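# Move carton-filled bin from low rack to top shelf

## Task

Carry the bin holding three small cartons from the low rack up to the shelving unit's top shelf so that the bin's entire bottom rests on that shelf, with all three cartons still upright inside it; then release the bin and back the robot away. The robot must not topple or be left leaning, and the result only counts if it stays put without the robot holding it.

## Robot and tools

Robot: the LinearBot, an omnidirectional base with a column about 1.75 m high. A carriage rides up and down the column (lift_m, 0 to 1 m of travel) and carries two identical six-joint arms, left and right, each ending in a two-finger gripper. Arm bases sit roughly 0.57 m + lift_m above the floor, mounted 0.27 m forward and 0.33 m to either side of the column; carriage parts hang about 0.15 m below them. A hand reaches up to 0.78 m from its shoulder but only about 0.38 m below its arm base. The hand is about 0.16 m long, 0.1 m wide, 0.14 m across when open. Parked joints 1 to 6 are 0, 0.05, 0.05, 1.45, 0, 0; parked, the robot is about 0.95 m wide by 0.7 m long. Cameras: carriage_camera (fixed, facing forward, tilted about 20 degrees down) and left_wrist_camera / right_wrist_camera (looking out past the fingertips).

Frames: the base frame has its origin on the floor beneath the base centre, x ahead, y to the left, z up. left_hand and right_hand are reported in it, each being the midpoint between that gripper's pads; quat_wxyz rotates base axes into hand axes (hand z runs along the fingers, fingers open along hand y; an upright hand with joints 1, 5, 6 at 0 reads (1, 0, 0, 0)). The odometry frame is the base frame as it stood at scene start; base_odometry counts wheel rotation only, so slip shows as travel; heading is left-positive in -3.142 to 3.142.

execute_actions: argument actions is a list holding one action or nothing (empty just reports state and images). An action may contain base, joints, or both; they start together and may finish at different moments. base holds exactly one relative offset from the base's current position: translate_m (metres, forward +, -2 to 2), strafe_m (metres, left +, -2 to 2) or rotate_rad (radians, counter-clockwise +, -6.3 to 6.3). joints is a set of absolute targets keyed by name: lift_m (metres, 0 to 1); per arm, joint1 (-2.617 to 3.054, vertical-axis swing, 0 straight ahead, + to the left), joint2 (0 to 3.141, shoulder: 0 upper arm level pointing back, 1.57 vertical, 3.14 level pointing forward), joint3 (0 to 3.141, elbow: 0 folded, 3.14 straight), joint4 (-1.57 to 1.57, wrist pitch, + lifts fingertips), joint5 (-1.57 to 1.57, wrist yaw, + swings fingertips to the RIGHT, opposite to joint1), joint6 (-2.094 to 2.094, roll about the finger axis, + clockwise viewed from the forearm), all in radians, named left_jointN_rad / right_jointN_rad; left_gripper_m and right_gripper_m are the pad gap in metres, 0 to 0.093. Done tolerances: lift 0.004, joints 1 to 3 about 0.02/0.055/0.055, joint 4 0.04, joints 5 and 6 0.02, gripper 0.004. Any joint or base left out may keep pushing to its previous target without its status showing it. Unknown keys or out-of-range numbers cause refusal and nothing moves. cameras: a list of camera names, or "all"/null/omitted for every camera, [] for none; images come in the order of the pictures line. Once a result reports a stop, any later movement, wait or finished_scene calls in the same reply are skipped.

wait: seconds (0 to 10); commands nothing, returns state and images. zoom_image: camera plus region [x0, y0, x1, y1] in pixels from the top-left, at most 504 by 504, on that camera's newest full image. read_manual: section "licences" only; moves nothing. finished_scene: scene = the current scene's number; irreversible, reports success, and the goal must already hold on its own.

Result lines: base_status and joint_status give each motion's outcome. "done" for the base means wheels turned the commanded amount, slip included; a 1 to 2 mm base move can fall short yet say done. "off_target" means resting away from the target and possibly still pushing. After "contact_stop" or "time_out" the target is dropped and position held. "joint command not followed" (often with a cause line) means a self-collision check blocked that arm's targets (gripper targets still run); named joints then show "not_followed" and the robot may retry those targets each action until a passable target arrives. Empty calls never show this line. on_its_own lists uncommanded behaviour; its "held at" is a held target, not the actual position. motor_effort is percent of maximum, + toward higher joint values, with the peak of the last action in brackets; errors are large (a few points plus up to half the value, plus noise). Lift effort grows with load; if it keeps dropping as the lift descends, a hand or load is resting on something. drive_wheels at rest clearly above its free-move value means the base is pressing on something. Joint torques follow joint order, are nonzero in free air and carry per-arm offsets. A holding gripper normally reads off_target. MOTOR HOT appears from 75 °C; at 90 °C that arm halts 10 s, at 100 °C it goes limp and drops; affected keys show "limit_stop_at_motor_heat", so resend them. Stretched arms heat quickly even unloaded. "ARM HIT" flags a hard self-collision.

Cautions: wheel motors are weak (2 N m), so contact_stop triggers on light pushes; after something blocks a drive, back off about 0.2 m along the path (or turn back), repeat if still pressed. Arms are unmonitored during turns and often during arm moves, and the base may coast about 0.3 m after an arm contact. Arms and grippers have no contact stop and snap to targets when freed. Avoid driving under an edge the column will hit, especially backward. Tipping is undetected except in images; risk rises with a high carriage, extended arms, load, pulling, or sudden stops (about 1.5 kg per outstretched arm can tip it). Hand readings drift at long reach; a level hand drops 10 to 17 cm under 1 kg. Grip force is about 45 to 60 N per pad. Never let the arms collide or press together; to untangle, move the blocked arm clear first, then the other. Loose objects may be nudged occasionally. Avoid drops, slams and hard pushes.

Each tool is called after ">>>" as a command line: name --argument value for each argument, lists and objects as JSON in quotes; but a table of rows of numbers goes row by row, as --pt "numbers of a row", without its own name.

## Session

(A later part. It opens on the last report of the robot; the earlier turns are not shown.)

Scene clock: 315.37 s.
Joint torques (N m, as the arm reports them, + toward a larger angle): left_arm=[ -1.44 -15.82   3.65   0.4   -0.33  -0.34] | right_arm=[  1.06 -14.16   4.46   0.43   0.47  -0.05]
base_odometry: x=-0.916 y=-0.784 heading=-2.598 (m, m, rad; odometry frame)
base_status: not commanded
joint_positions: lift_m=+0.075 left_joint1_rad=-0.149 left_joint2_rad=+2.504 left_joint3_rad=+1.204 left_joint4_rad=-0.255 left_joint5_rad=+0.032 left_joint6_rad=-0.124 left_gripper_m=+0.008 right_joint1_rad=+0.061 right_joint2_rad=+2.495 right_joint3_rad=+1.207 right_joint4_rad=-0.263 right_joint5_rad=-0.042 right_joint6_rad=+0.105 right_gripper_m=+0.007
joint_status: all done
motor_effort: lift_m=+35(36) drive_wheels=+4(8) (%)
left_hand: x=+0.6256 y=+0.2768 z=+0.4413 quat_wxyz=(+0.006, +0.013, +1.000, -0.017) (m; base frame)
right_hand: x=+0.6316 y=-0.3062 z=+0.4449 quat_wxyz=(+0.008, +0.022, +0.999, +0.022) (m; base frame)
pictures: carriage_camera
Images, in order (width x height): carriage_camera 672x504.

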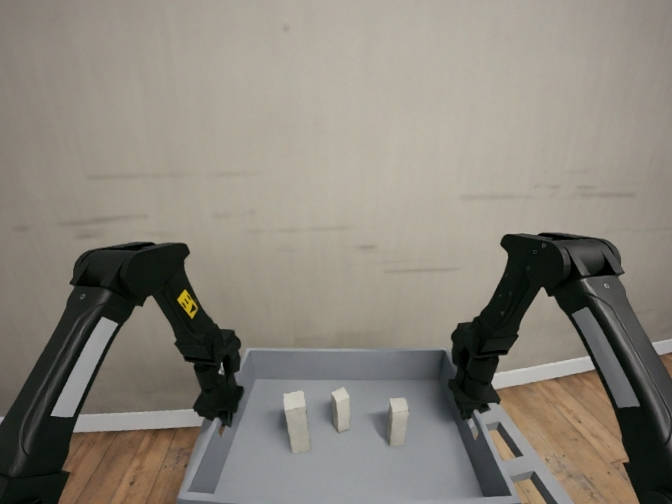

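>>> execute_actions --actions '[{"joints": {"left_joint2_rad": 2.30, "left_joint3_rad": 1.165, "left_joint4_rad": -0.425, "right_joint2_rad": 2.305, "right_joint3_rad": 1.165, "right_joint4_rad": -0.425}}]' --cameras '[]'

>>> execute_actions --actions '[{"joints": {"left_joint2_rad": 2.11, "left_joint3_rad": 1.125, "left_joint4_rad": -0.575, "right_joint2_rad": 2.115, "right_joint3_rad": 1.125, "right_joint4_rad": -0.575}}]' --cameras '[]'

>>> execute_actions --actions '[{"joints": {"left_joint2_rad": 1.92, "left_joint3_rad": 1.085, "left_joint4_rad": -0.725, "right_joint2_rad": 1.925, "right_joint3_rad": 1.085, "right_joint4_rad": -0.725}}]' --cameras '["carriage_camera"]'

Scene clock: 325.43 s.
Joint torques (N m, as the arm reports them, + toward a larger angle): left_arm=[ -1.27 -15.08   4.49   0.39  -0.31  -0.32] | right_arm=[  1.22 -13.41   5.48   0.3    0.48  -0.05]
base_odometry: x=-0.916 y=-0.784 heading=-2.598 (m, m, rad; odometry frame)
base_status: not commanded
joint_positions: lift_m=+0.075 left_joint1_rad=-0.151 left_joint2_rad=+2.323 left_joint3_rad=+1.162 left_joint4_rad=-0.412 left_joint5_rad=+0.031 left_joint6_rad=-0.126 left_gripper_m=+0.008 right_joint1_rad=+0.062 right_joint2_rad=+2.319 right_joint3_rad=+1.164 right_joint4_rad=-0.415 right_joint5_rad=-0.045 right_joint6_rad=+0.106 right_gripper_m=+0.007
joint_status: all done
motor_effort: lift_m=+34(36) drive_wheels=+5(5) (%)
left_hand: x=+0.6188 y=+0.2772 z=+0.4961 quat_wxyz=(-0.003, +0.013, +1.000, -0.015) (m; base frame)
right_hand: x=+0.6239 y=-0.3059 z=+0.4981 quat_wxyz=(-0.001, +0.022, +0.999, +0.023) (m; base frame)
pictures: none
No camera images: the call's "cameras" was empty. Leave "cameras" out to get every camera's image.

Scene clock: 326.27 s.
Joint torques (N m, as the arm reports them, + toward a larger angle): left_arm=[ -1.14 -13.88   5.39   0.38  -0.31  -0.32] | right_arm=[  0.88 -12.21   6.02   0.37   0.46  -0.03]
base_odometry: x=-0.916 y=-0.784 heading=-2.598 (m, m, rad; odometry frame)
base_status: not commanded
joint_positions: lift_m=+0.075 left_joint1_rad=-0.154 left_joint2_rad=+2.131 left_joint3_rad=+1.120 left_joint4_rad=-0.561 left_joint5_rad=+0.032 left_joint6_rad=-0.127 left_gripper_m=+0.008 right_joint1_rad=+0.064 right_joint2_rad=+2.127 right_joint3_rad=+1.124 right_joint4_rad=-0.563 right_joint5_rad=-0.048 right_joint6_rad=+0.108 right_gripper_m=+0.007
joint_status: all done
motor_effort: lift_m=+35(36) drive_wheels=+5(6) (%)
left_hand: x=+0.6071 y=+0.2780 z=+0.5522 quat_wxyz=(-0.003, +0.013, +1.000, -0.016) (m; base frame)
right_hand: x=+0.6124 y=-0.3055 z=+0.5541 quat_wxyz=(+0.000, +0.022, +0.999, +0.024) (m; base frame)
pictures: none
No camera images: the call's "cameras" was empty. Leave "cameras" out to get every camera's image.

Scene clock: 327.07 s.
Joint torques (N m, as the arm reports them, + toward a larger angle): left_arm=[ -0.75 -12.43   6.07   0.37  -0.32  -0.24] | right_arm=[  0.43 -11.01   6.96   0.36   0.53  -0.1 ]
base_odometry: x=-0.916 y=-0.784 heading=-2.598 (m, m, rad; odometry frame)
base_status: not commanded
joint_positions: lift_m=+0.075 left_joint1_rad=-0.159 left_joint2_rad=+1.940 left_joint3_rad=+1.079 left_joint4_rad=-0.711 left_joint5_rad=+0.034 left_joint6_rad=-0.132 left_gripper_m=+0.008 right_joint1_rad=+0.069 right_joint2_rad=+1.937 right_joint3_rad=+1.083 right_joint4_rad=-0.712 right_joint5_rad=-0.051 right_joint6_rad=+0.114 right_gripper_m=+0.007
joint_status: all done
motor_effort: lift_m=+35(36) drive_wheels=-5(8) (%)
left_hand: x=+0.5865 y=+0.2792 z=+0.6039 quat_wxyz=(-0.003, +0.013, +1.000, -0.017) (m; base frame)
right_hand: x=+0.5915 y=-0.3048 z=+0.6055 quat_wxyz=(+0.000, +0.022, +0.999, +0.025) (m; base frame)
pictures: carriage_camera
Images, in order (width x height): carriage_camera 672x504.

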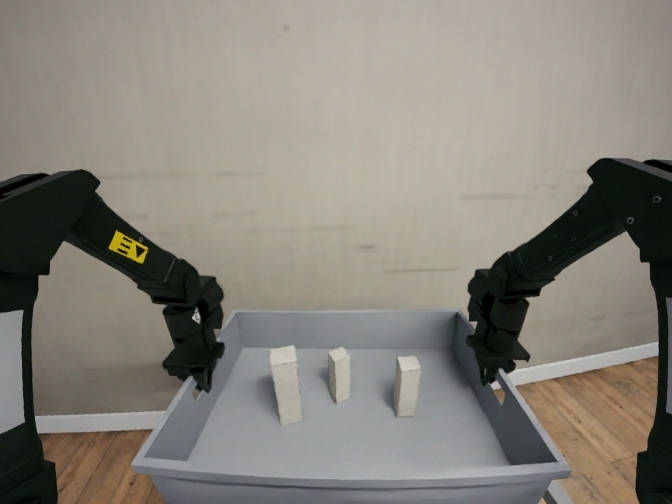

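>>> execute_actions --actions '[{"base": {"translate_m": -0.5}}]' --cameras '["carriage_camera"]'

>>> execute_actions --actions '[{"base": {"rotate_rad": -2.96}}]' --cameras '["carriage_camera"]'

Scene clock: 342.43 s.
Joint torques (N m, as the arm reports them, + toward a larger angle): left_arm=[ -0.65 -12.5    6.04   0.41  -0.33  -0.25] | right_arm=[  0.59 -11.03   7.12   0.36   0.51  -0.14]
base_odometry: x=-0.488 y=-0.526 heading=-2.597 (m, m, rad; odometry frame)
base_status: done
joint_positions: lift_m=+0.075 left_joint1_rad=-0.160 left_joint2_rad=+1.940 left_joint3_rad=+1.079 left_joint4_rad=-0.713 left_joint5_rad=+0.034 left_joint6_rad=-0.134 left_gripper_m=+0.008 right_joint1_rad=+0.069 right_joint2_rad=+1.937 right_joint3_rad=+1.083 right_joint4_rad=-0.714 right_joint5_rad=-0.050 right_joint6_rad=+0.114 right_gripper_m=+0.007
joint_status: not commanded
motor_effort: lift_m=+34(34) drive_wheels=-6(77) (%)
left_hand: x=+0.5858 y=+0.2791 z=+0.6038 quat_wxyz=(-0.004, +0.013, +1.000, -0.016) (m; base frame)
right_hand: x=+0.5908 y=-0.3048 z=+0.6055 quat_wxyz=(-0.001, +0.022, +0.999, +0.025) (m; base frame)
pictures: carriage_camera
Images, in order (width x height): carriage_camera 672x504.

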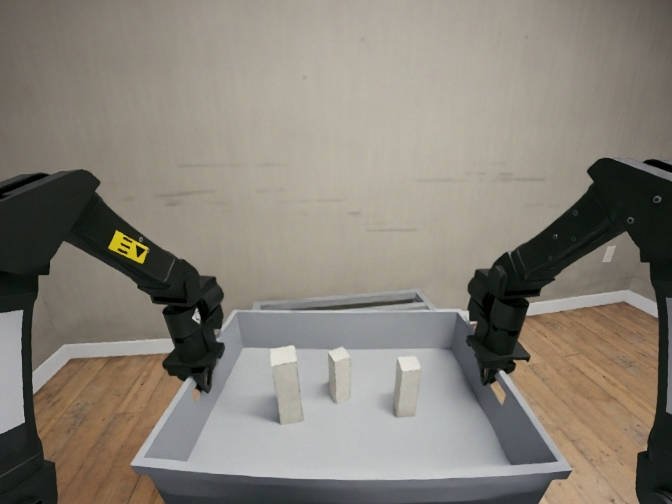

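Scene clock: 346.60 s.
Joint torques (N m, as the arm reports them, + toward a larger angle): left_arm=[ -0.67 -12.54   6.03   0.33  -0.32  -0.22] | right_arm=[  0.79 -11.06   7.07   0.25   0.5   -0.19]
base_odometry: x=-0.488 y=-0.526 heading=+0.726 (m, m, rad; odometry frame)
base_status: done
joint_positions: lift_m=+0.075 left_joint1_rad=-0.159 left_joint2_rad=+1.940 left_joint3_rad=+1.079 left_joint4_rad=-0.704 left_joint5_rad=+0.032 left_joint6_rad=-0.133 left_gripper_m=+0.007 right_joint1_rad=+0.069 right_joint2_rad=+1.937 right_joint3_rad=+1.083 right_joint4_rad=-0.705 right_joint5_rad=-0.049 right_joint6_rad=+0.114 right_gripper_m=+0.007
joint_status: not commanded
motor_effort: lift_m=+34(35) drive_wheels=+7(54) (%)
left_hand: x=+0.5880 y=+0.2790 z=+0.6038 quat_wxyz=(+0.001, +0.013, +1.000, -0.017) (m; base frame)
right_hand: x=+0.5932 y=-0.3048 z=+0.6055 quat_wxyz=(+0.003, +0.022, +0.999, +0.025) (m; base frame)
pictures: carriage_camera
Images, in order (width x height): carriage_camera 672x504.

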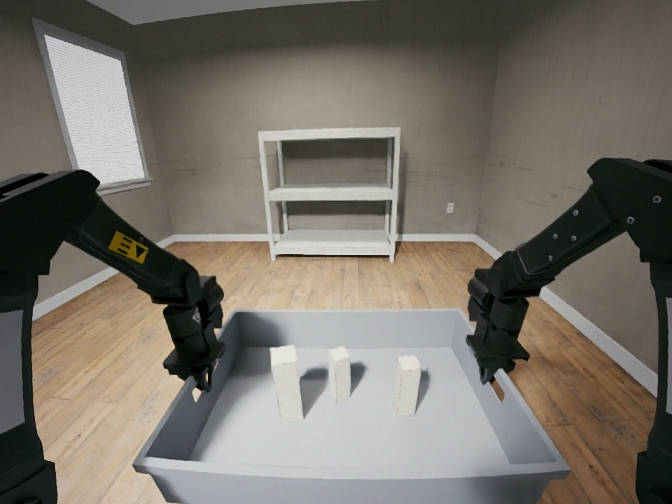

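>>> execute_actions --actions '[{"base": {"translate_m": 1.2}, "joints": {"lift_m": 0.3}}]' --cameras '["carriage_camera"]'

Scene clock: 359.23 s.
Joint torques (N m, as the arm reports them, + toward a larger angle): left_arm=[ -0.7  -12.91   6.04   0.4   -0.35  -0.23] | right_arm=[  0.63 -11.6    6.85   0.32   0.5   -0.12]
base_odometry: x=+0.410 y=+0.270 heading=+0.726 (m, m, rad; odometry frame)
base_status: done
joint_positions: lift_m=+0.300 left_joint1_rad=-0.159 left_joint2_rad=+1.945 left_joint3_rad=+1.079 left_joint4_rad=-0.714 left_joint5_rad=+0.036 left_joint6_rad=-0.133 left_gripper_m=+0.007 right_joint1_rad=+0.069 right_joint2_rad=+1.942 right_joint3_rad=+1.083 right_joint4_rad=-0.716 right_joint5_rad=-0.050 right_joint6_rad=+0.114 right_gripper_m=+0.007
joint_status: all done
motor_effort: lift_m=+34(40) drive_wheels=-9(50) (%)
left_hand: x=+0.5848 y=+0.2790 z=+0.8273 quat_wxyz=(-0.007, +0.013, +1.000, -0.017) (m; base frame)
right_hand: x=+0.5898 y=-0.3048 z=+0.8291 quat_wxyz=(-0.004, +0.022, +0.999, +0.025) (m; base frame)
pictures: carriage_camera
Images, in order (width x height): carriage_camera 672x504.

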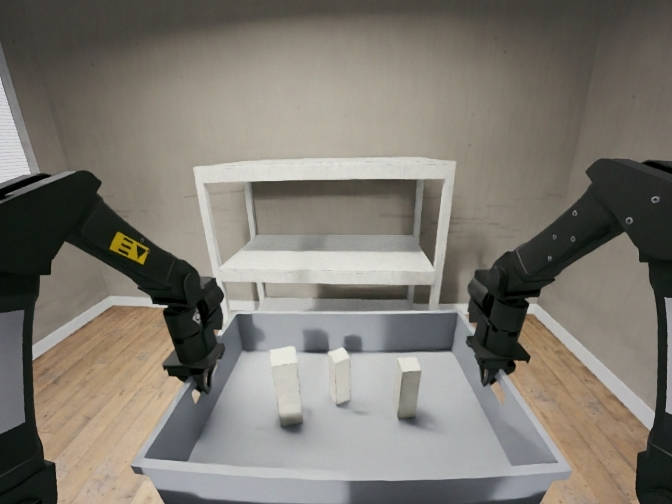

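>>> execute_actions --actions '[{"base": {"rotate_rad": -0.035}, "joints": {"lift_m": 0.55}}]' --cameras '[]'

>>> execute_actions --actions '[{"base": {"translate_m": 0.45}, "joints": {"lift_m": 0.86}}]'

Scene clock: 374.43 s.
Joint torques (N m, as the arm reports them, + toward a larger angle): left_arm=[ -0.73 -12.99   6.06   0.4   -0.33  -0.24] | right_arm=[  0.5  -11.66   6.93   0.36   0.5   -0.15]
base_odometry: x=+0.410 y=+0.270 heading=+0.691 (m, m, rad; odometry frame)
base_status: done
joint_positions: lift_m=+0.550 left_joint1_rad=-0.159 left_joint2_rad=+1.946 left_joint3_rad=+1.079 left_joint4_rad=-0.714 left_joint5_rad=+0.034 left_joint6_rad=-0.133 left_gripper_m=+0.007 right_joint1_rad=+0.070 right_joint2_rad=+1.943 right_joint3_rad=+1.083 right_joint4_rad=-0.715 right_joint5_rad=-0.050 right_joint6_rad=+0.115 right_gripper_m=+0.007
joint_status: all done
motor_effort: lift_m=+34(41) drive_wheels=-7(27) (%)
left_hand: x=+0.5847 y=+0.2793 z=+1.0772 quat_wxyz=(-0.007, +0.013, +1.000, -0.016) (m; base frame)
right_hand: x=+0.5898 y=-0.3045 z=+1.0788 quat_wxyz=(-0.005, +0.022, +0.999, +0.025) (m; base frame)
pictures: none
No camera images: the call's "cameras" was empty. Leave "cameras" out to get every camera's image.

Scene clock: 377.53 s.
Joint torques (N m, as the arm reports them, + toward a larger angle): left_arm=[ -0.76 -13.03   6.05   0.38  -0.34  -0.24] | right_arm=[  0.46 -11.86   7.16   0.32   0.48  -0.11]
base_odometry: x=+0.757 y=+0.557 heading=+0.691 (m, m, rad; odometry frame)
base_status: done
joint_positions: lift_m=+0.860 left_joint1_rad=-0.159 left_joint2_rad=+1.945 left_joint3_rad=+1.079 left_joint4_rad=-0.712 left_joint5_rad=+0.034 left_joint6_rad=-0.133 left_gripper_m=+0.007 right_joint1_rad=+0.070 right_joint2_rad=+1.943 right_joint3_rad=+1.083 right_joint4_rad=-0.713 right_joint5_rad=-0.050 right_joint6_rad=+0.115 right_gripper_m=+0.007
joint_status: all done
motor_effort: lift_m=+34(42) drive_wheels=-9(46) (%)
left_hand: x=+0.5854 y=+0.2792 z=+1.3873 quat_wxyz=(-0.006, +0.013, +1.000, -0.016) (m; base frame)
right_hand: x=+0.5904 y=-0.3045 z=+1.3888 quat_wxyz=(-0.003, +0.022, +0.999, +0.025) (m; base frame)
pictures: carriage_camera, left_wrist_camera, right_wrist_camera
Images, in order (width x height): carriage_camera 672x504, left_wrist_camera 672x504, right_wrist_camera 672x504.

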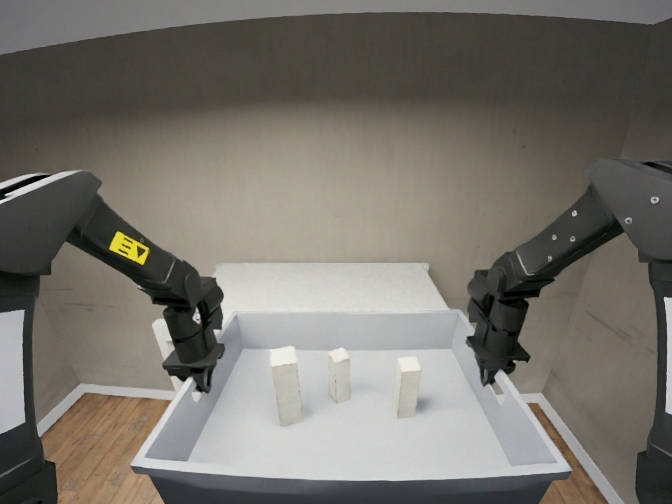

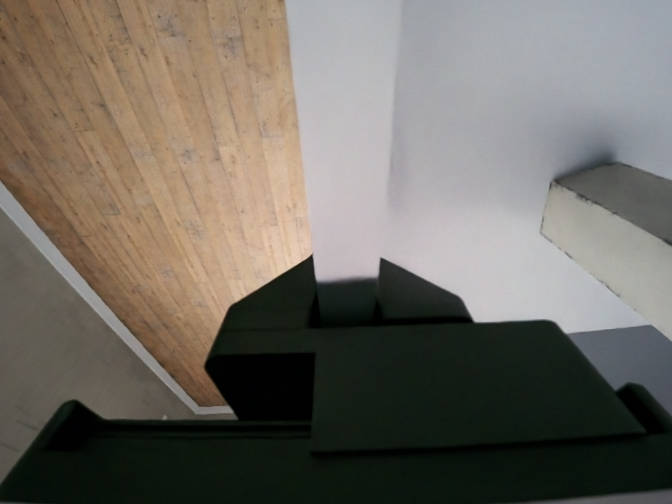

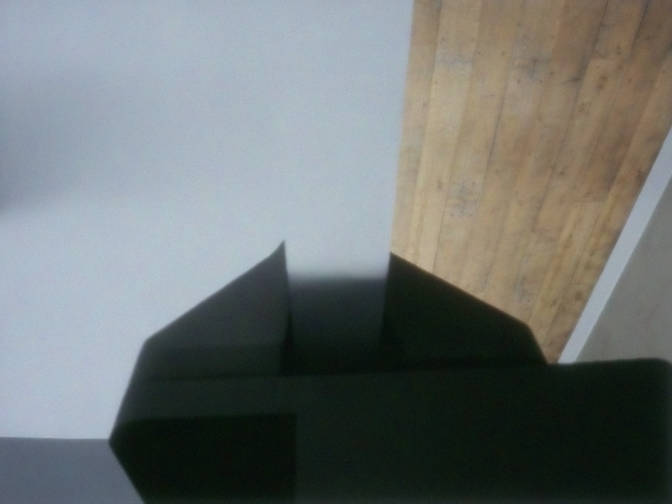

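>>> execute_actions --actions '[{"base": {"translate_m": 0.5}}]'

Scene clock: 388.87 s.
Joint torques (N m, as the arm reports them, + toward a larger angle): left_arm=[ -0.7  -12.94   6.01   0.37  -0.33  -0.23] | right_arm=[  0.48 -11.63   7.13   0.38   0.49  -0.14]
base_odometry: x=+1.143 y=+0.875 heading=+0.690 (m, m, rad; odometry frame)
base_status: done
joint_positions: lift_m=+0.860 left_joint1_rad=-0.159 left_joint2_rad=+1.945 left_joint3_rad=+1.079 left_joint4_rad=-0.712 left_joint5_rad=+0.034 left_joint6_rad=-0.133 left_gripper_m=+0.007 right_joint1_rad=+0.070 right_joint2_rad=+1.943 right_joint3_rad=+1.083 right_joint4_rad=-0.713 right_joint5_rad=-0.050 right_joint6_rad=+0.115 right_gripper_m=+0.007
joint_status: not commanded
motor_effort: lift_m=+34(34) drive_wheels=-11(50) (%)
left_hand: x=+0.5853 y=+0.2792 z=+1.3873 quat_wxyz=(-0.006, +0.013, +1.000, -0.016) (m; base frame)
right_hand: x=+0.5904 y=-0.3045 z=+1.3888 quat_wxyz=(-0.003, +0.022, +0.999, +0.025) (m; base frame)
pictures: carriage_camera, left_wrist_camera, right_wrist_camera
Images, in order (width x height): carriage_camera 672x504, left_wrist_camera 672x504, right_wrist_camera 672x504.

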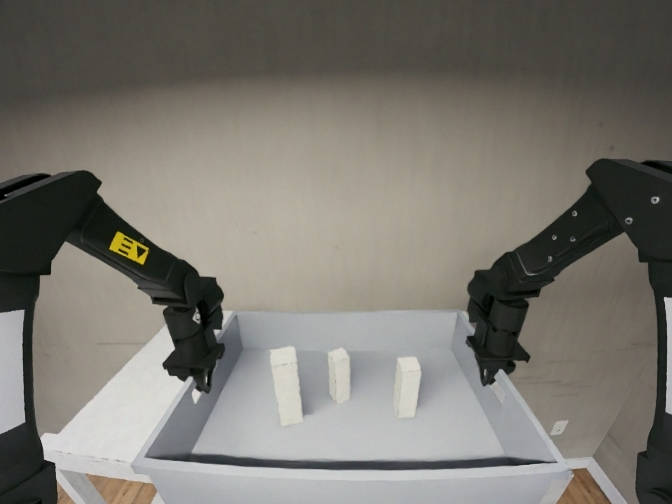

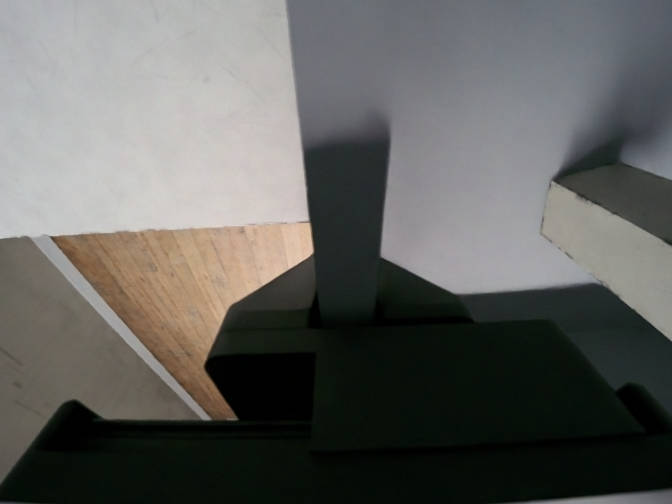

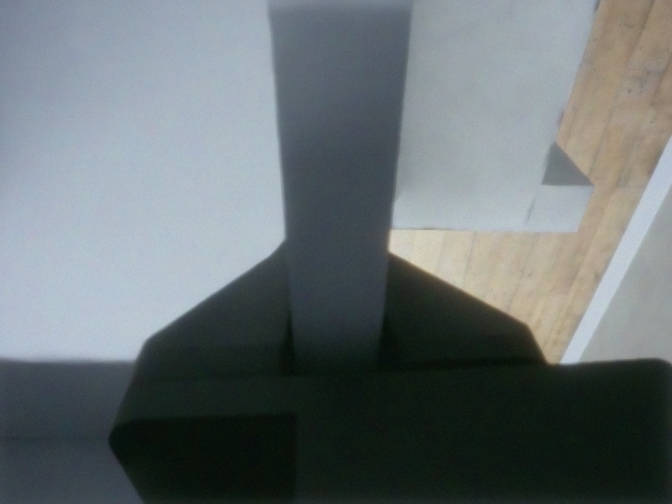

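>>> execute_actions --actions '[{"base": {"translate_m": 0.13}}]' --cameras '[]'

>>> execute_actions --actions '[{"joints": {"left_joint1_rad": -0.149, "left_joint2_rad": 2.076, "left_joint3_rad": 1.218, "left_joint4_rad": -0.69, "left_joint6_rad": -0.132, "right_joint1_rad": 0.07, "right_joint2_rad": 2.08, "right_joint3_rad": 1.218, "right_joint4_rad": -0.69, "right_joint6_rad": 0.097}}]' --cameras '[]'

>>> execute_actions --actions '[{"joints": {"left_joint1_rad": -0.136, "left_joint2_rad": 2.232, "left_joint3_rad": 1.35, "left_joint4_rad": -0.665, "left_joint6_rad": -0.118, "right_joint1_rad": 0.063, "right_joint2_rad": 2.236, "right_joint3_rad": 1.35, "right_joint4_rad": -0.665, "right_joint6_rad": 0.092}}]'

Scene clock: 409.93 s.
Joint torques (N m, as the arm reports them, + toward a larger angle): left_arm=[ -0.66 -12.98   6.06   0.36  -0.34  -0.23] | right_arm=[  0.39 -11.53   7.03   0.33   0.5   -0.18]
base_odometry: x=+1.244 y=+0.958 heading=+0.689 (m, m, rad; odometry frame)
base_status: done
joint_positions: lift_m=+0.860 left_joint1_rad=-0.159 left_joint2_rad=+1.945 left_joint3_rad=+1.079 left_joint4_rad=-0.712 left_joint5_rad=+0.034 left_joint6_rad=-0.133 left_gripper_m=+0.007 right_joint1_rad=+0.070 right_joint2_rad=+1.943 right_joint3_rad=+1.083 right_joint4_rad=-0.713 right_joint5_rad=-0.050 right_joint6_rad=+0.115 right_gripper_m=+0.007
joint_status: not commanded
motor_effort: lift_m=+34(34) drive_wheels=-9(52) (%)
left_hand: x=+0.5853 y=+0.2792 z=+1.3873 quat_wxyz=(-0.006, +0.013, +1.000, -0.016) (m; base frame)
right_hand: x=+0.5904 y=-0.3045 z=+1.3888 quat_wxyz=(-0.004, +0.022, +0.999, +0.025) (m; base frame)
pictures: none
No camera images: the call's "cameras" was empty. Leave "cameras" out to get every camera's image.

Scene clock: 410.73 s.
Joint torques (N m, as the arm reports them, + toward a larger angle): left_arm=[ -0.56 -14.51   7.73   0.35  -0.34  -0.21] | right_arm=[  0.34 -13.18   8.78   0.33   0.48  -0.09]
base_odometry: x=+1.244 y=+0.958 heading=+0.689 (m, m, rad; odometry frame)
base_status: not commanded
joint_positions: lift_m=+0.860 left_joint1_rad=-0.148 left_joint2_rad=+2.103 left_joint3_rad=+1.190 left_joint4_rad=-0.674 left_joint5_rad=+0.036 left_joint6_rad=-0.121 left_gripper_m=+0.007 right_joint1_rad=+0.065 right_joint2_rad=+2.098 right_joint3_rad=+1.196 right_joint4_rad=-0.680 right_joint5_rad=-0.047 right_joint6_rad=+0.109 right_gripper_m=+0.007
joint_status: all done
motor_effort: lift_m=+35(35) drive_wheels=-9(10) (%)
left_hand: x=+0.6134 y=+0.2786 z=+1.3596 quat_wxyz=(-0.011, +0.013, +1.000, -0.016) (m; base frame)
right_hand: x=+0.6186 y=-0.3048 z=+1.3624 quat_wxyz=(-0.008, +0.022, +0.999, +0.023) (m; base frame)
pictures: none
No camera images: the call's "cameras" was empty. Leave "cameras" out to get every camera's image.

Scene clock: 411.57 s.
Joint torques (N m, as the arm reports them, + toward a larger angle): left_arm=[ -0.45 -16.3    7.41   0.33  -0.37  -0.19] | right_arm=[  0.17 -14.67   8.62   0.34   0.46  -0.09]
base_odometry: x=+1.244 y=+0.958 heading=+0.689 (m, m, rad; odometry frame)
base_status: not commanded
joint_positions: lift_m=+0.860 left_joint1_rad=-0.135 left_joint2_rad=+2.263 left_joint3_rad=+1.324 left_joint4_rad=-0.649 left_joint5_rad=+0.037 left_joint6_rad=-0.109 left_gripper_m=+0.007 right_joint1_rad=+0.059 right_joint2_rad=+2.257 right_joint3_rad=+1.330 right_joint4_rad=-0.656 right_joint5_rad=-0.047 right_joint6_rad=+0.104 right_gripper_m=+0.007
joint_status: all done
motor_effort: lift_m=+35(35) drive_wheels=-6(9) (%)
left_hand: x=+0.6442 y=+0.2784 z=+1.3303 quat_wxyz=(-0.011, +0.013, +1.000, -0.017) (m; base frame)
right_hand: x=+0.6494 y=-0.3051 z=+1.3337 quat_wxyz=(-0.008, +0.022, +0.999, +0.023) (m; base frame)
pictures: carriage_camera, left_wrist_camera, right_wrist_camera
Images, in order (width x height): carriage_camera 672x504, left_wrist_camera 672x504, right_wrist_camera 672x504.

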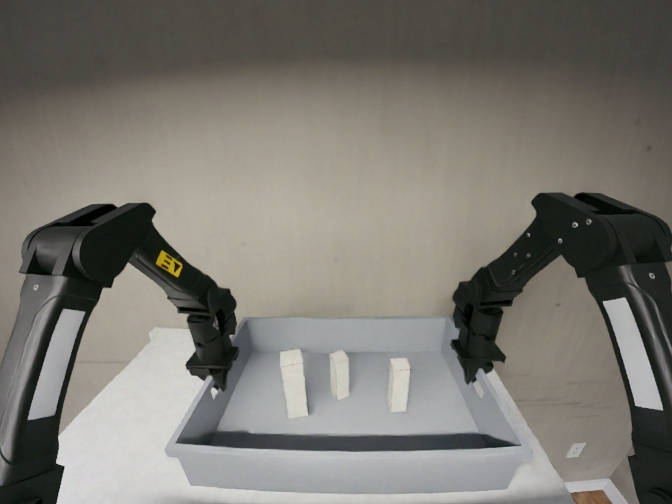

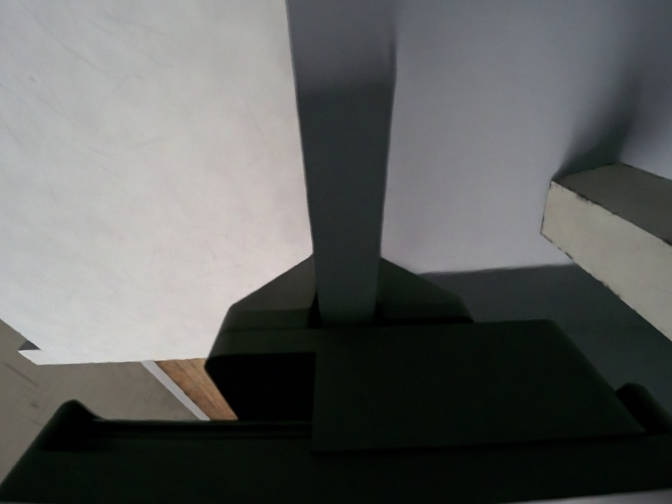

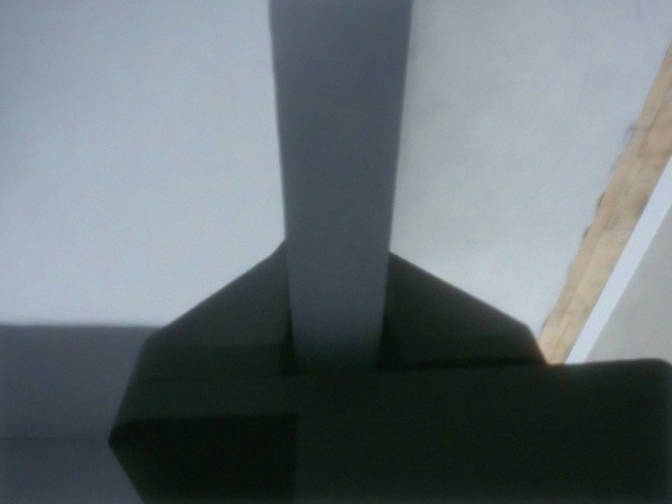

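>>> execute_actions --actions '[{"joints": {"lift_m": 0.828}}]' --cameras '["carriage_camera"]'

>>> execute_actions --actions '[{"joints": {"lift_m": 0.814}}]' --cameras '["carriage_camera"]'

Scene clock: 421.73 s.
Joint torques (N m, as the arm reports them, + toward a larger angle): left_arm=[ -0.37 -17.1    7.35   0.31  -0.37  -0.18] | right_arm=[  0.25 -15.48   8.52   0.38   0.46  -0.13]
base_odometry: x=+1.244 y=+0.958 heading=+0.689 (m, m, rad; odometry frame)
base_status: not commanded
joint_positions: lift_m=+0.828 left_joint1_rad=-0.135 left_joint2_rad=+2.271 left_joint3_rad=+1.324 left_joint4_rad=-0.649 left_joint5_rad=+0.039 left_joint6_rad=-0.109 left_gripper_m=+0.007 right_joint1_rad=+0.059 right_joint2_rad=+2.265 right_joint3_rad=+1.330 right_joint4_rad=-0.657 right_joint5_rad=-0.047 right_joint6_rad=+0.104 right_gripper_m=+0.007
joint_status: all done
motor_effort: lift_m=+35(38) drive_wheels=-7(6) (%)
left_hand: x=+0.6424 y=+0.2784 z=+1.2953 quat_wxyz=(-0.015, +0.013, +1.000, -0.018) (m; base frame)
right_hand: x=+0.6477 y=-0.3051 z=+1.2990 quat_wxyz=(-0.012, +0.023, +0.999, +0.023) (m; base frame)
pictures: carriage_camera
Images, in order (width x height): carriage_camera 672x504.

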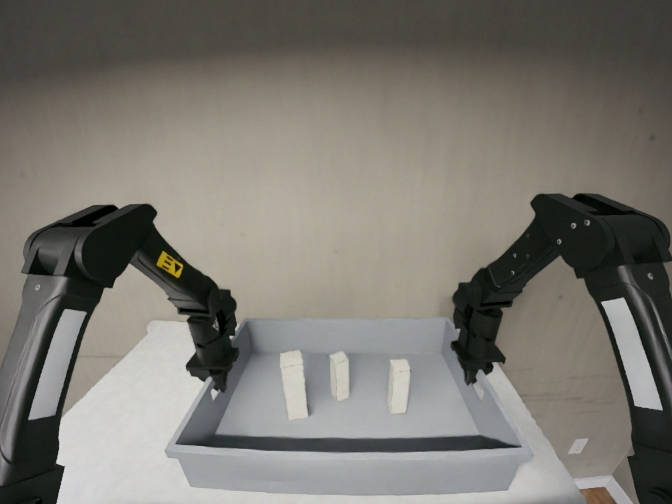

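Scene clock: 422.27 s.
Joint torques (N m, as the arm reports them, + toward a larger angle): left_arm=[ -0.46 -15.72   7.26   0.26  -0.32  -0.19] | right_arm=[  0.22 -14.39   8.38   0.26   0.46  -0.12]
base_odometry: x=+1.244 y=+0.958 heading=+0.689 (m, m, rad; odometry frame)
base_status: not commanded
joint_positions: lift_m=+0.814 left_joint1_rad=-0.135 left_joint2_rad=+2.256 left_joint3_rad=+1.326 left_joint4_rad=-0.639 left_joint5_rad=+0.033 left_joint6_rad=-0.108 left_gripper_m=+0.007 right_joint1_rad=+0.059 right_joint2_rad=+2.254 right_joint3_rad=+1.333 right_joint4_rad=-0.643 right_joint5_rad=-0.048 right_joint6_rad=+0.104 right_gripper_m=+0.007
joint_status: all done
motor_effort: lift_m=+33(34) drive_wheels=-7(7) (%)
left_hand: x=+0.6490 y=+0.2786 z=+1.2873 quat_wxyz=(-0.001, +0.013, +1.000, -0.017) (m; base frame)
right_hand: x=+0.6541 y=-0.3047 z=+1.2894 quat_wxyz=(+0.001, +0.022, +0.999, +0.024) (m; base frame)
pictures: carriage_camera
Images, in order (width x height): carriage_camera 672x504.

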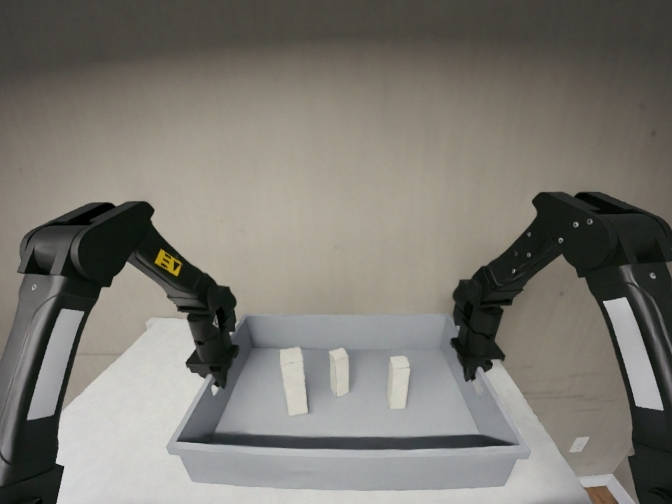

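>>> execute_actions --actions '[{"joints": {"lift_m": 0.807}}]' --cameras '[]'

>>> execute_actions --actions '[{"joints": {"left_gripper_m": 0.07, "right_gripper_m": 0.07}}]'

Scene clock: 427.33 s.
Joint torques (N m, as the arm reports them, + toward a larger angle): left_arm=[ -0.46 -14.45   6.98   0.47  -0.32  -0.19] | right_arm=[  0.29 -13.14   7.93   0.43   0.47  -0.13]
base_odometry: x=+1.244 y=+0.958 heading=+0.689 (m, m, rad; odometry frame)
base_status: not commanded
joint_positions: lift_m=+0.807 left_joint1_rad=-0.135 left_joint2_rad=+2.242 left_joint3_rad=+1.330 left_joint4_rad=-0.659 left_joint5_rad=+0.033 left_joint6_rad=-0.108 left_gripper_m=+0.007 right_joint1_rad=+0.059 right_joint2_rad=+2.239 right_joint3_rad=+1.336 right_joint4_rad=-0.663 right_joint5_rad=-0.048 right_joint6_rad=+0.104 right_gripper_m=+0.007
joint_status: all done
motor_effort: lift_m=+31(31) drive_wheels=-6(7) (%)
left_hand: x=+0.6485 y=+0.2786 z=+1.2864 quat_wxyz=(-0.002, +0.013, +1.000, -0.017) (m; base frame)
right_hand: x=+0.6537 y=-0.3047 z=+1.2886 quat_wxyz=(+0.001, +0.022, +0.999, +0.024) (m; base frame)
pictures: none
No camera images: the call's "cameras" was empty. Leave "cameras" out to get every camera's image.

Scene clock: 428.00 s.
Joint torques (N m, as the arm reports them, + toward a larger angle): left_arm=[ -0.49 -14.36   7.05   0.48  -0.11  -0.14] | right_arm=[  0.41 -13.32   7.87   0.44   0.07  -0.05]
base_odometry: x=+1.244 y=+0.958 heading=+0.689 (m, m, rad; odometry frame)
base_status: not commanded
joint_positions: lift_m=+0.807 left_joint1_rad=-0.135 left_joint2_rad=+2.242 left_joint3_rad=+1.330 left_joint4_rad=-0.659 left_joint5_rad=+0.009 left_joint6_rad=-0.112 left_gripper_m=+0.070 right_joint1_rad=+0.059 right_joint2_rad=+2.239 right_joint3_rad=+1.336 right_joint4_rad=-0.663 right_joint5_rad=-0.008 right_joint6_rad=+0.098 right_gripper_m=+0.070
joint_status: all done
motor_effort: lift_m=+31(31) drive_wheels=-7(7) (%)
left_hand: x=+0.6491 y=+0.2828 z=+1.2863 quat_wxyz=(+0.000, +0.011, +1.000, -0.004) (m; base frame)
right_hand: x=+0.6541 y=-0.3117 z=+1.2884 quat_wxyz=(+0.002, +0.019, +1.000, +0.004) (m; base frame)
pictures: carriage_camera, left_wrist_camera, right_wrist_camera
Images, in order (width x height): carriage_camera 672x504, left_wrist_camera 672x504, right_wrist_camera 672x504.

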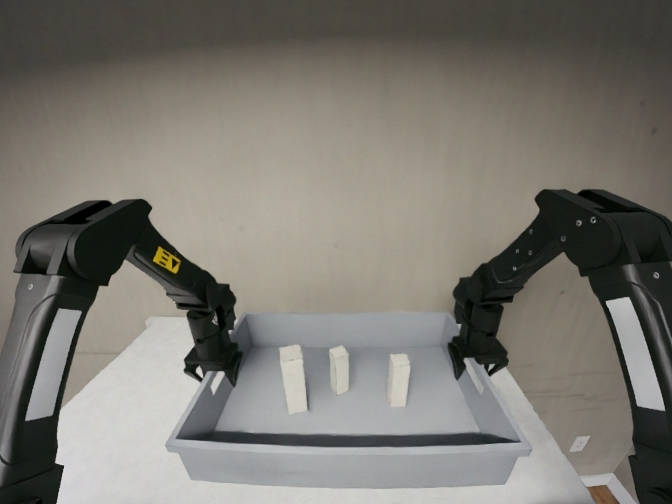

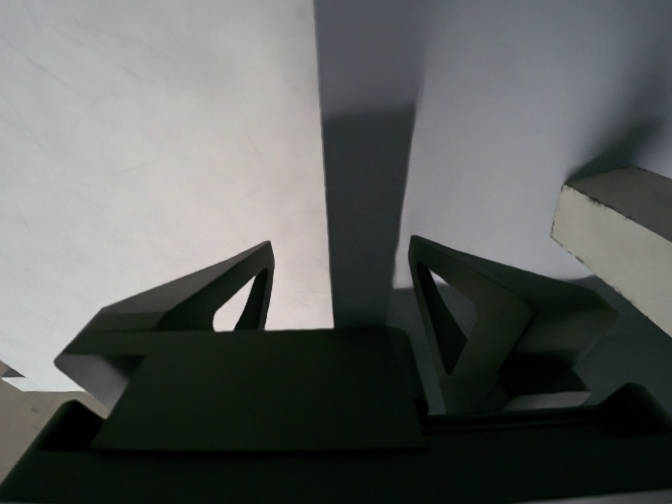

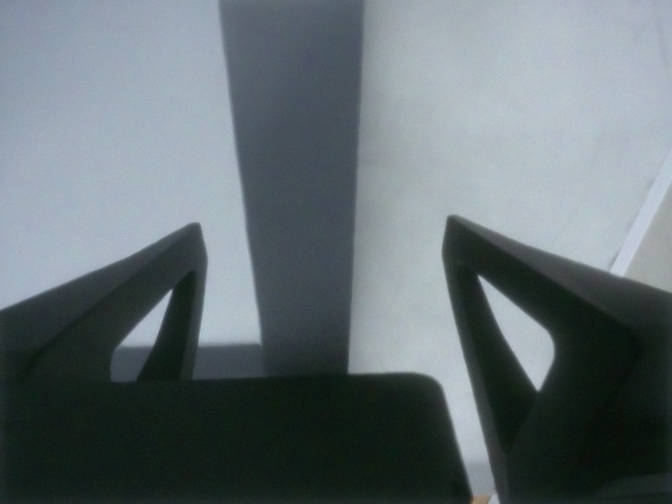

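Released cleanly. Now raise the hands clear of the rim, then back away.

>>> execute_actions --actions '[{"joints": {"lift_m": 0.92}}]' --cameras '[]'

>>> execute_actions --actions '[{"base": {"translate_m": -0.6}}]' --cameras '["carriage_camera"]'

Scene clock: 432.50 s.
Joint torques (N m, as the arm reports them, + toward a larger angle): left_arm=[ -0.49 -13.8    7.07   0.51  -0.09  -0.15] | right_arm=[  0.22 -12.59   8.14   0.49   0.06  -0.1 ]
base_odometry: x=+1.244 y=+0.958 heading=+0.689 (m, m, rad; odometry frame)
base_status: not commanded
joint_positions: lift_m=+0.920 left_joint1_rad=-0.135 left_joint2_rad=+2.235 left_joint3_rad=+1.330 left_joint4_rad=-0.663 left_joint5_rad=+0.008 left_joint6_rad=-0.112 left_gripper_m=+0.070 right_joint1_rad=+0.059 right_joint2_rad=+2.232 right_joint3_rad=+1.336 right_joint4_rad=-0.664 right_joint5_rad=-0.007 right_joint6_rad=+0.098 right_gripper_m=+0.070
joint_status: all done
motor_effort: lift_m=+31(38) drive_wheels=-5(6) (%)
left_hand: x=+0.6496 y=+0.2828 z=+1.4018 quat_wxyz=(+0.001, +0.011, +1.000, -0.004) (m; base frame)
right_hand: x=+0.6552 y=-0.3118 z=+1.4040 quat_wxyz=(+0.005, +0.019, +1.000, +0.004) (m; base frame)
pictures: none
No camera images: the call's "cameras" was empty. Leave "cameras" out to get every camera's image.

Scene clock: 436.00 s.
Joint torques (N m, as the arm reports them, + toward a larger angle): left_arm=[ -0.5  -13.8    7.06   0.51  -0.06  -0.14] | right_arm=[  0.19 -12.71   7.97   0.45   0.09  -0.06]
base_odometry: x=+0.781 y=+0.576 heading=+0.689 (m, m, rad; odometry frame)
base_status: done
joint_positions: lift_m=+0.920 left_joint1_rad=-0.135 left_joint2_rad=+2.235 left_joint3_rad=+1.330 left_joint4_rad=-0.662 left_joint5_rad=+0.006 left_joint6_rad=-0.113 left_gripper_m=+0.070 right_joint1_rad=+0.061 right_joint2_rad=+2.232 right_joint3_rad=+1.336 right_joint4_rad=-0.661 right_joint5_rad=-0.005 right_joint6_rad=+0.098 right_gripper_m=+0.070
joint_status: not commanded
motor_effort: lift_m=+32(32) drive_wheels=-9(72) (%)
left_hand: x=+0.6498 y=+0.2831 z=+1.4018 quat_wxyz=(+0.002, +0.011, +1.000, -0.003) (m; base frame)
right_hand: x=+0.6558 y=-0.3113 z=+1.4040 quat_wxyz=(+0.007, +0.018, +1.000, +0.003) (m; base frame)
pictures: carriage_camera
Images, in order (width x height): carriage_camera 672x504.

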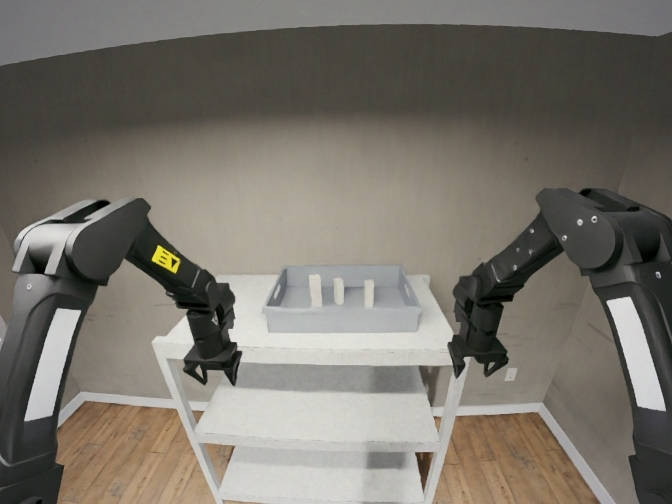

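>>> zoom_image --camera "carriage_camera" --region '[200, 250, 470, 380]'

Region (200, 250, 470, 380) of carriage_camera's 672x504 image, scaled by 1.867, with more detail than that image has; it fills the top 243 rows of this view, and the rest is white.

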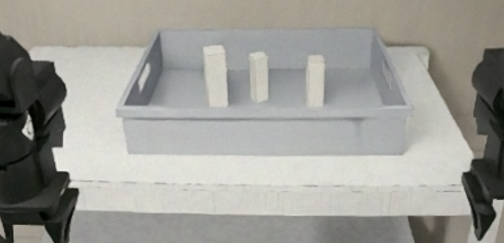

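The bin sits fully on the top shelf with all three cartons upright, and the robot is clear.

>>> finished_scene --scene 1

The scene is finished: the task was done.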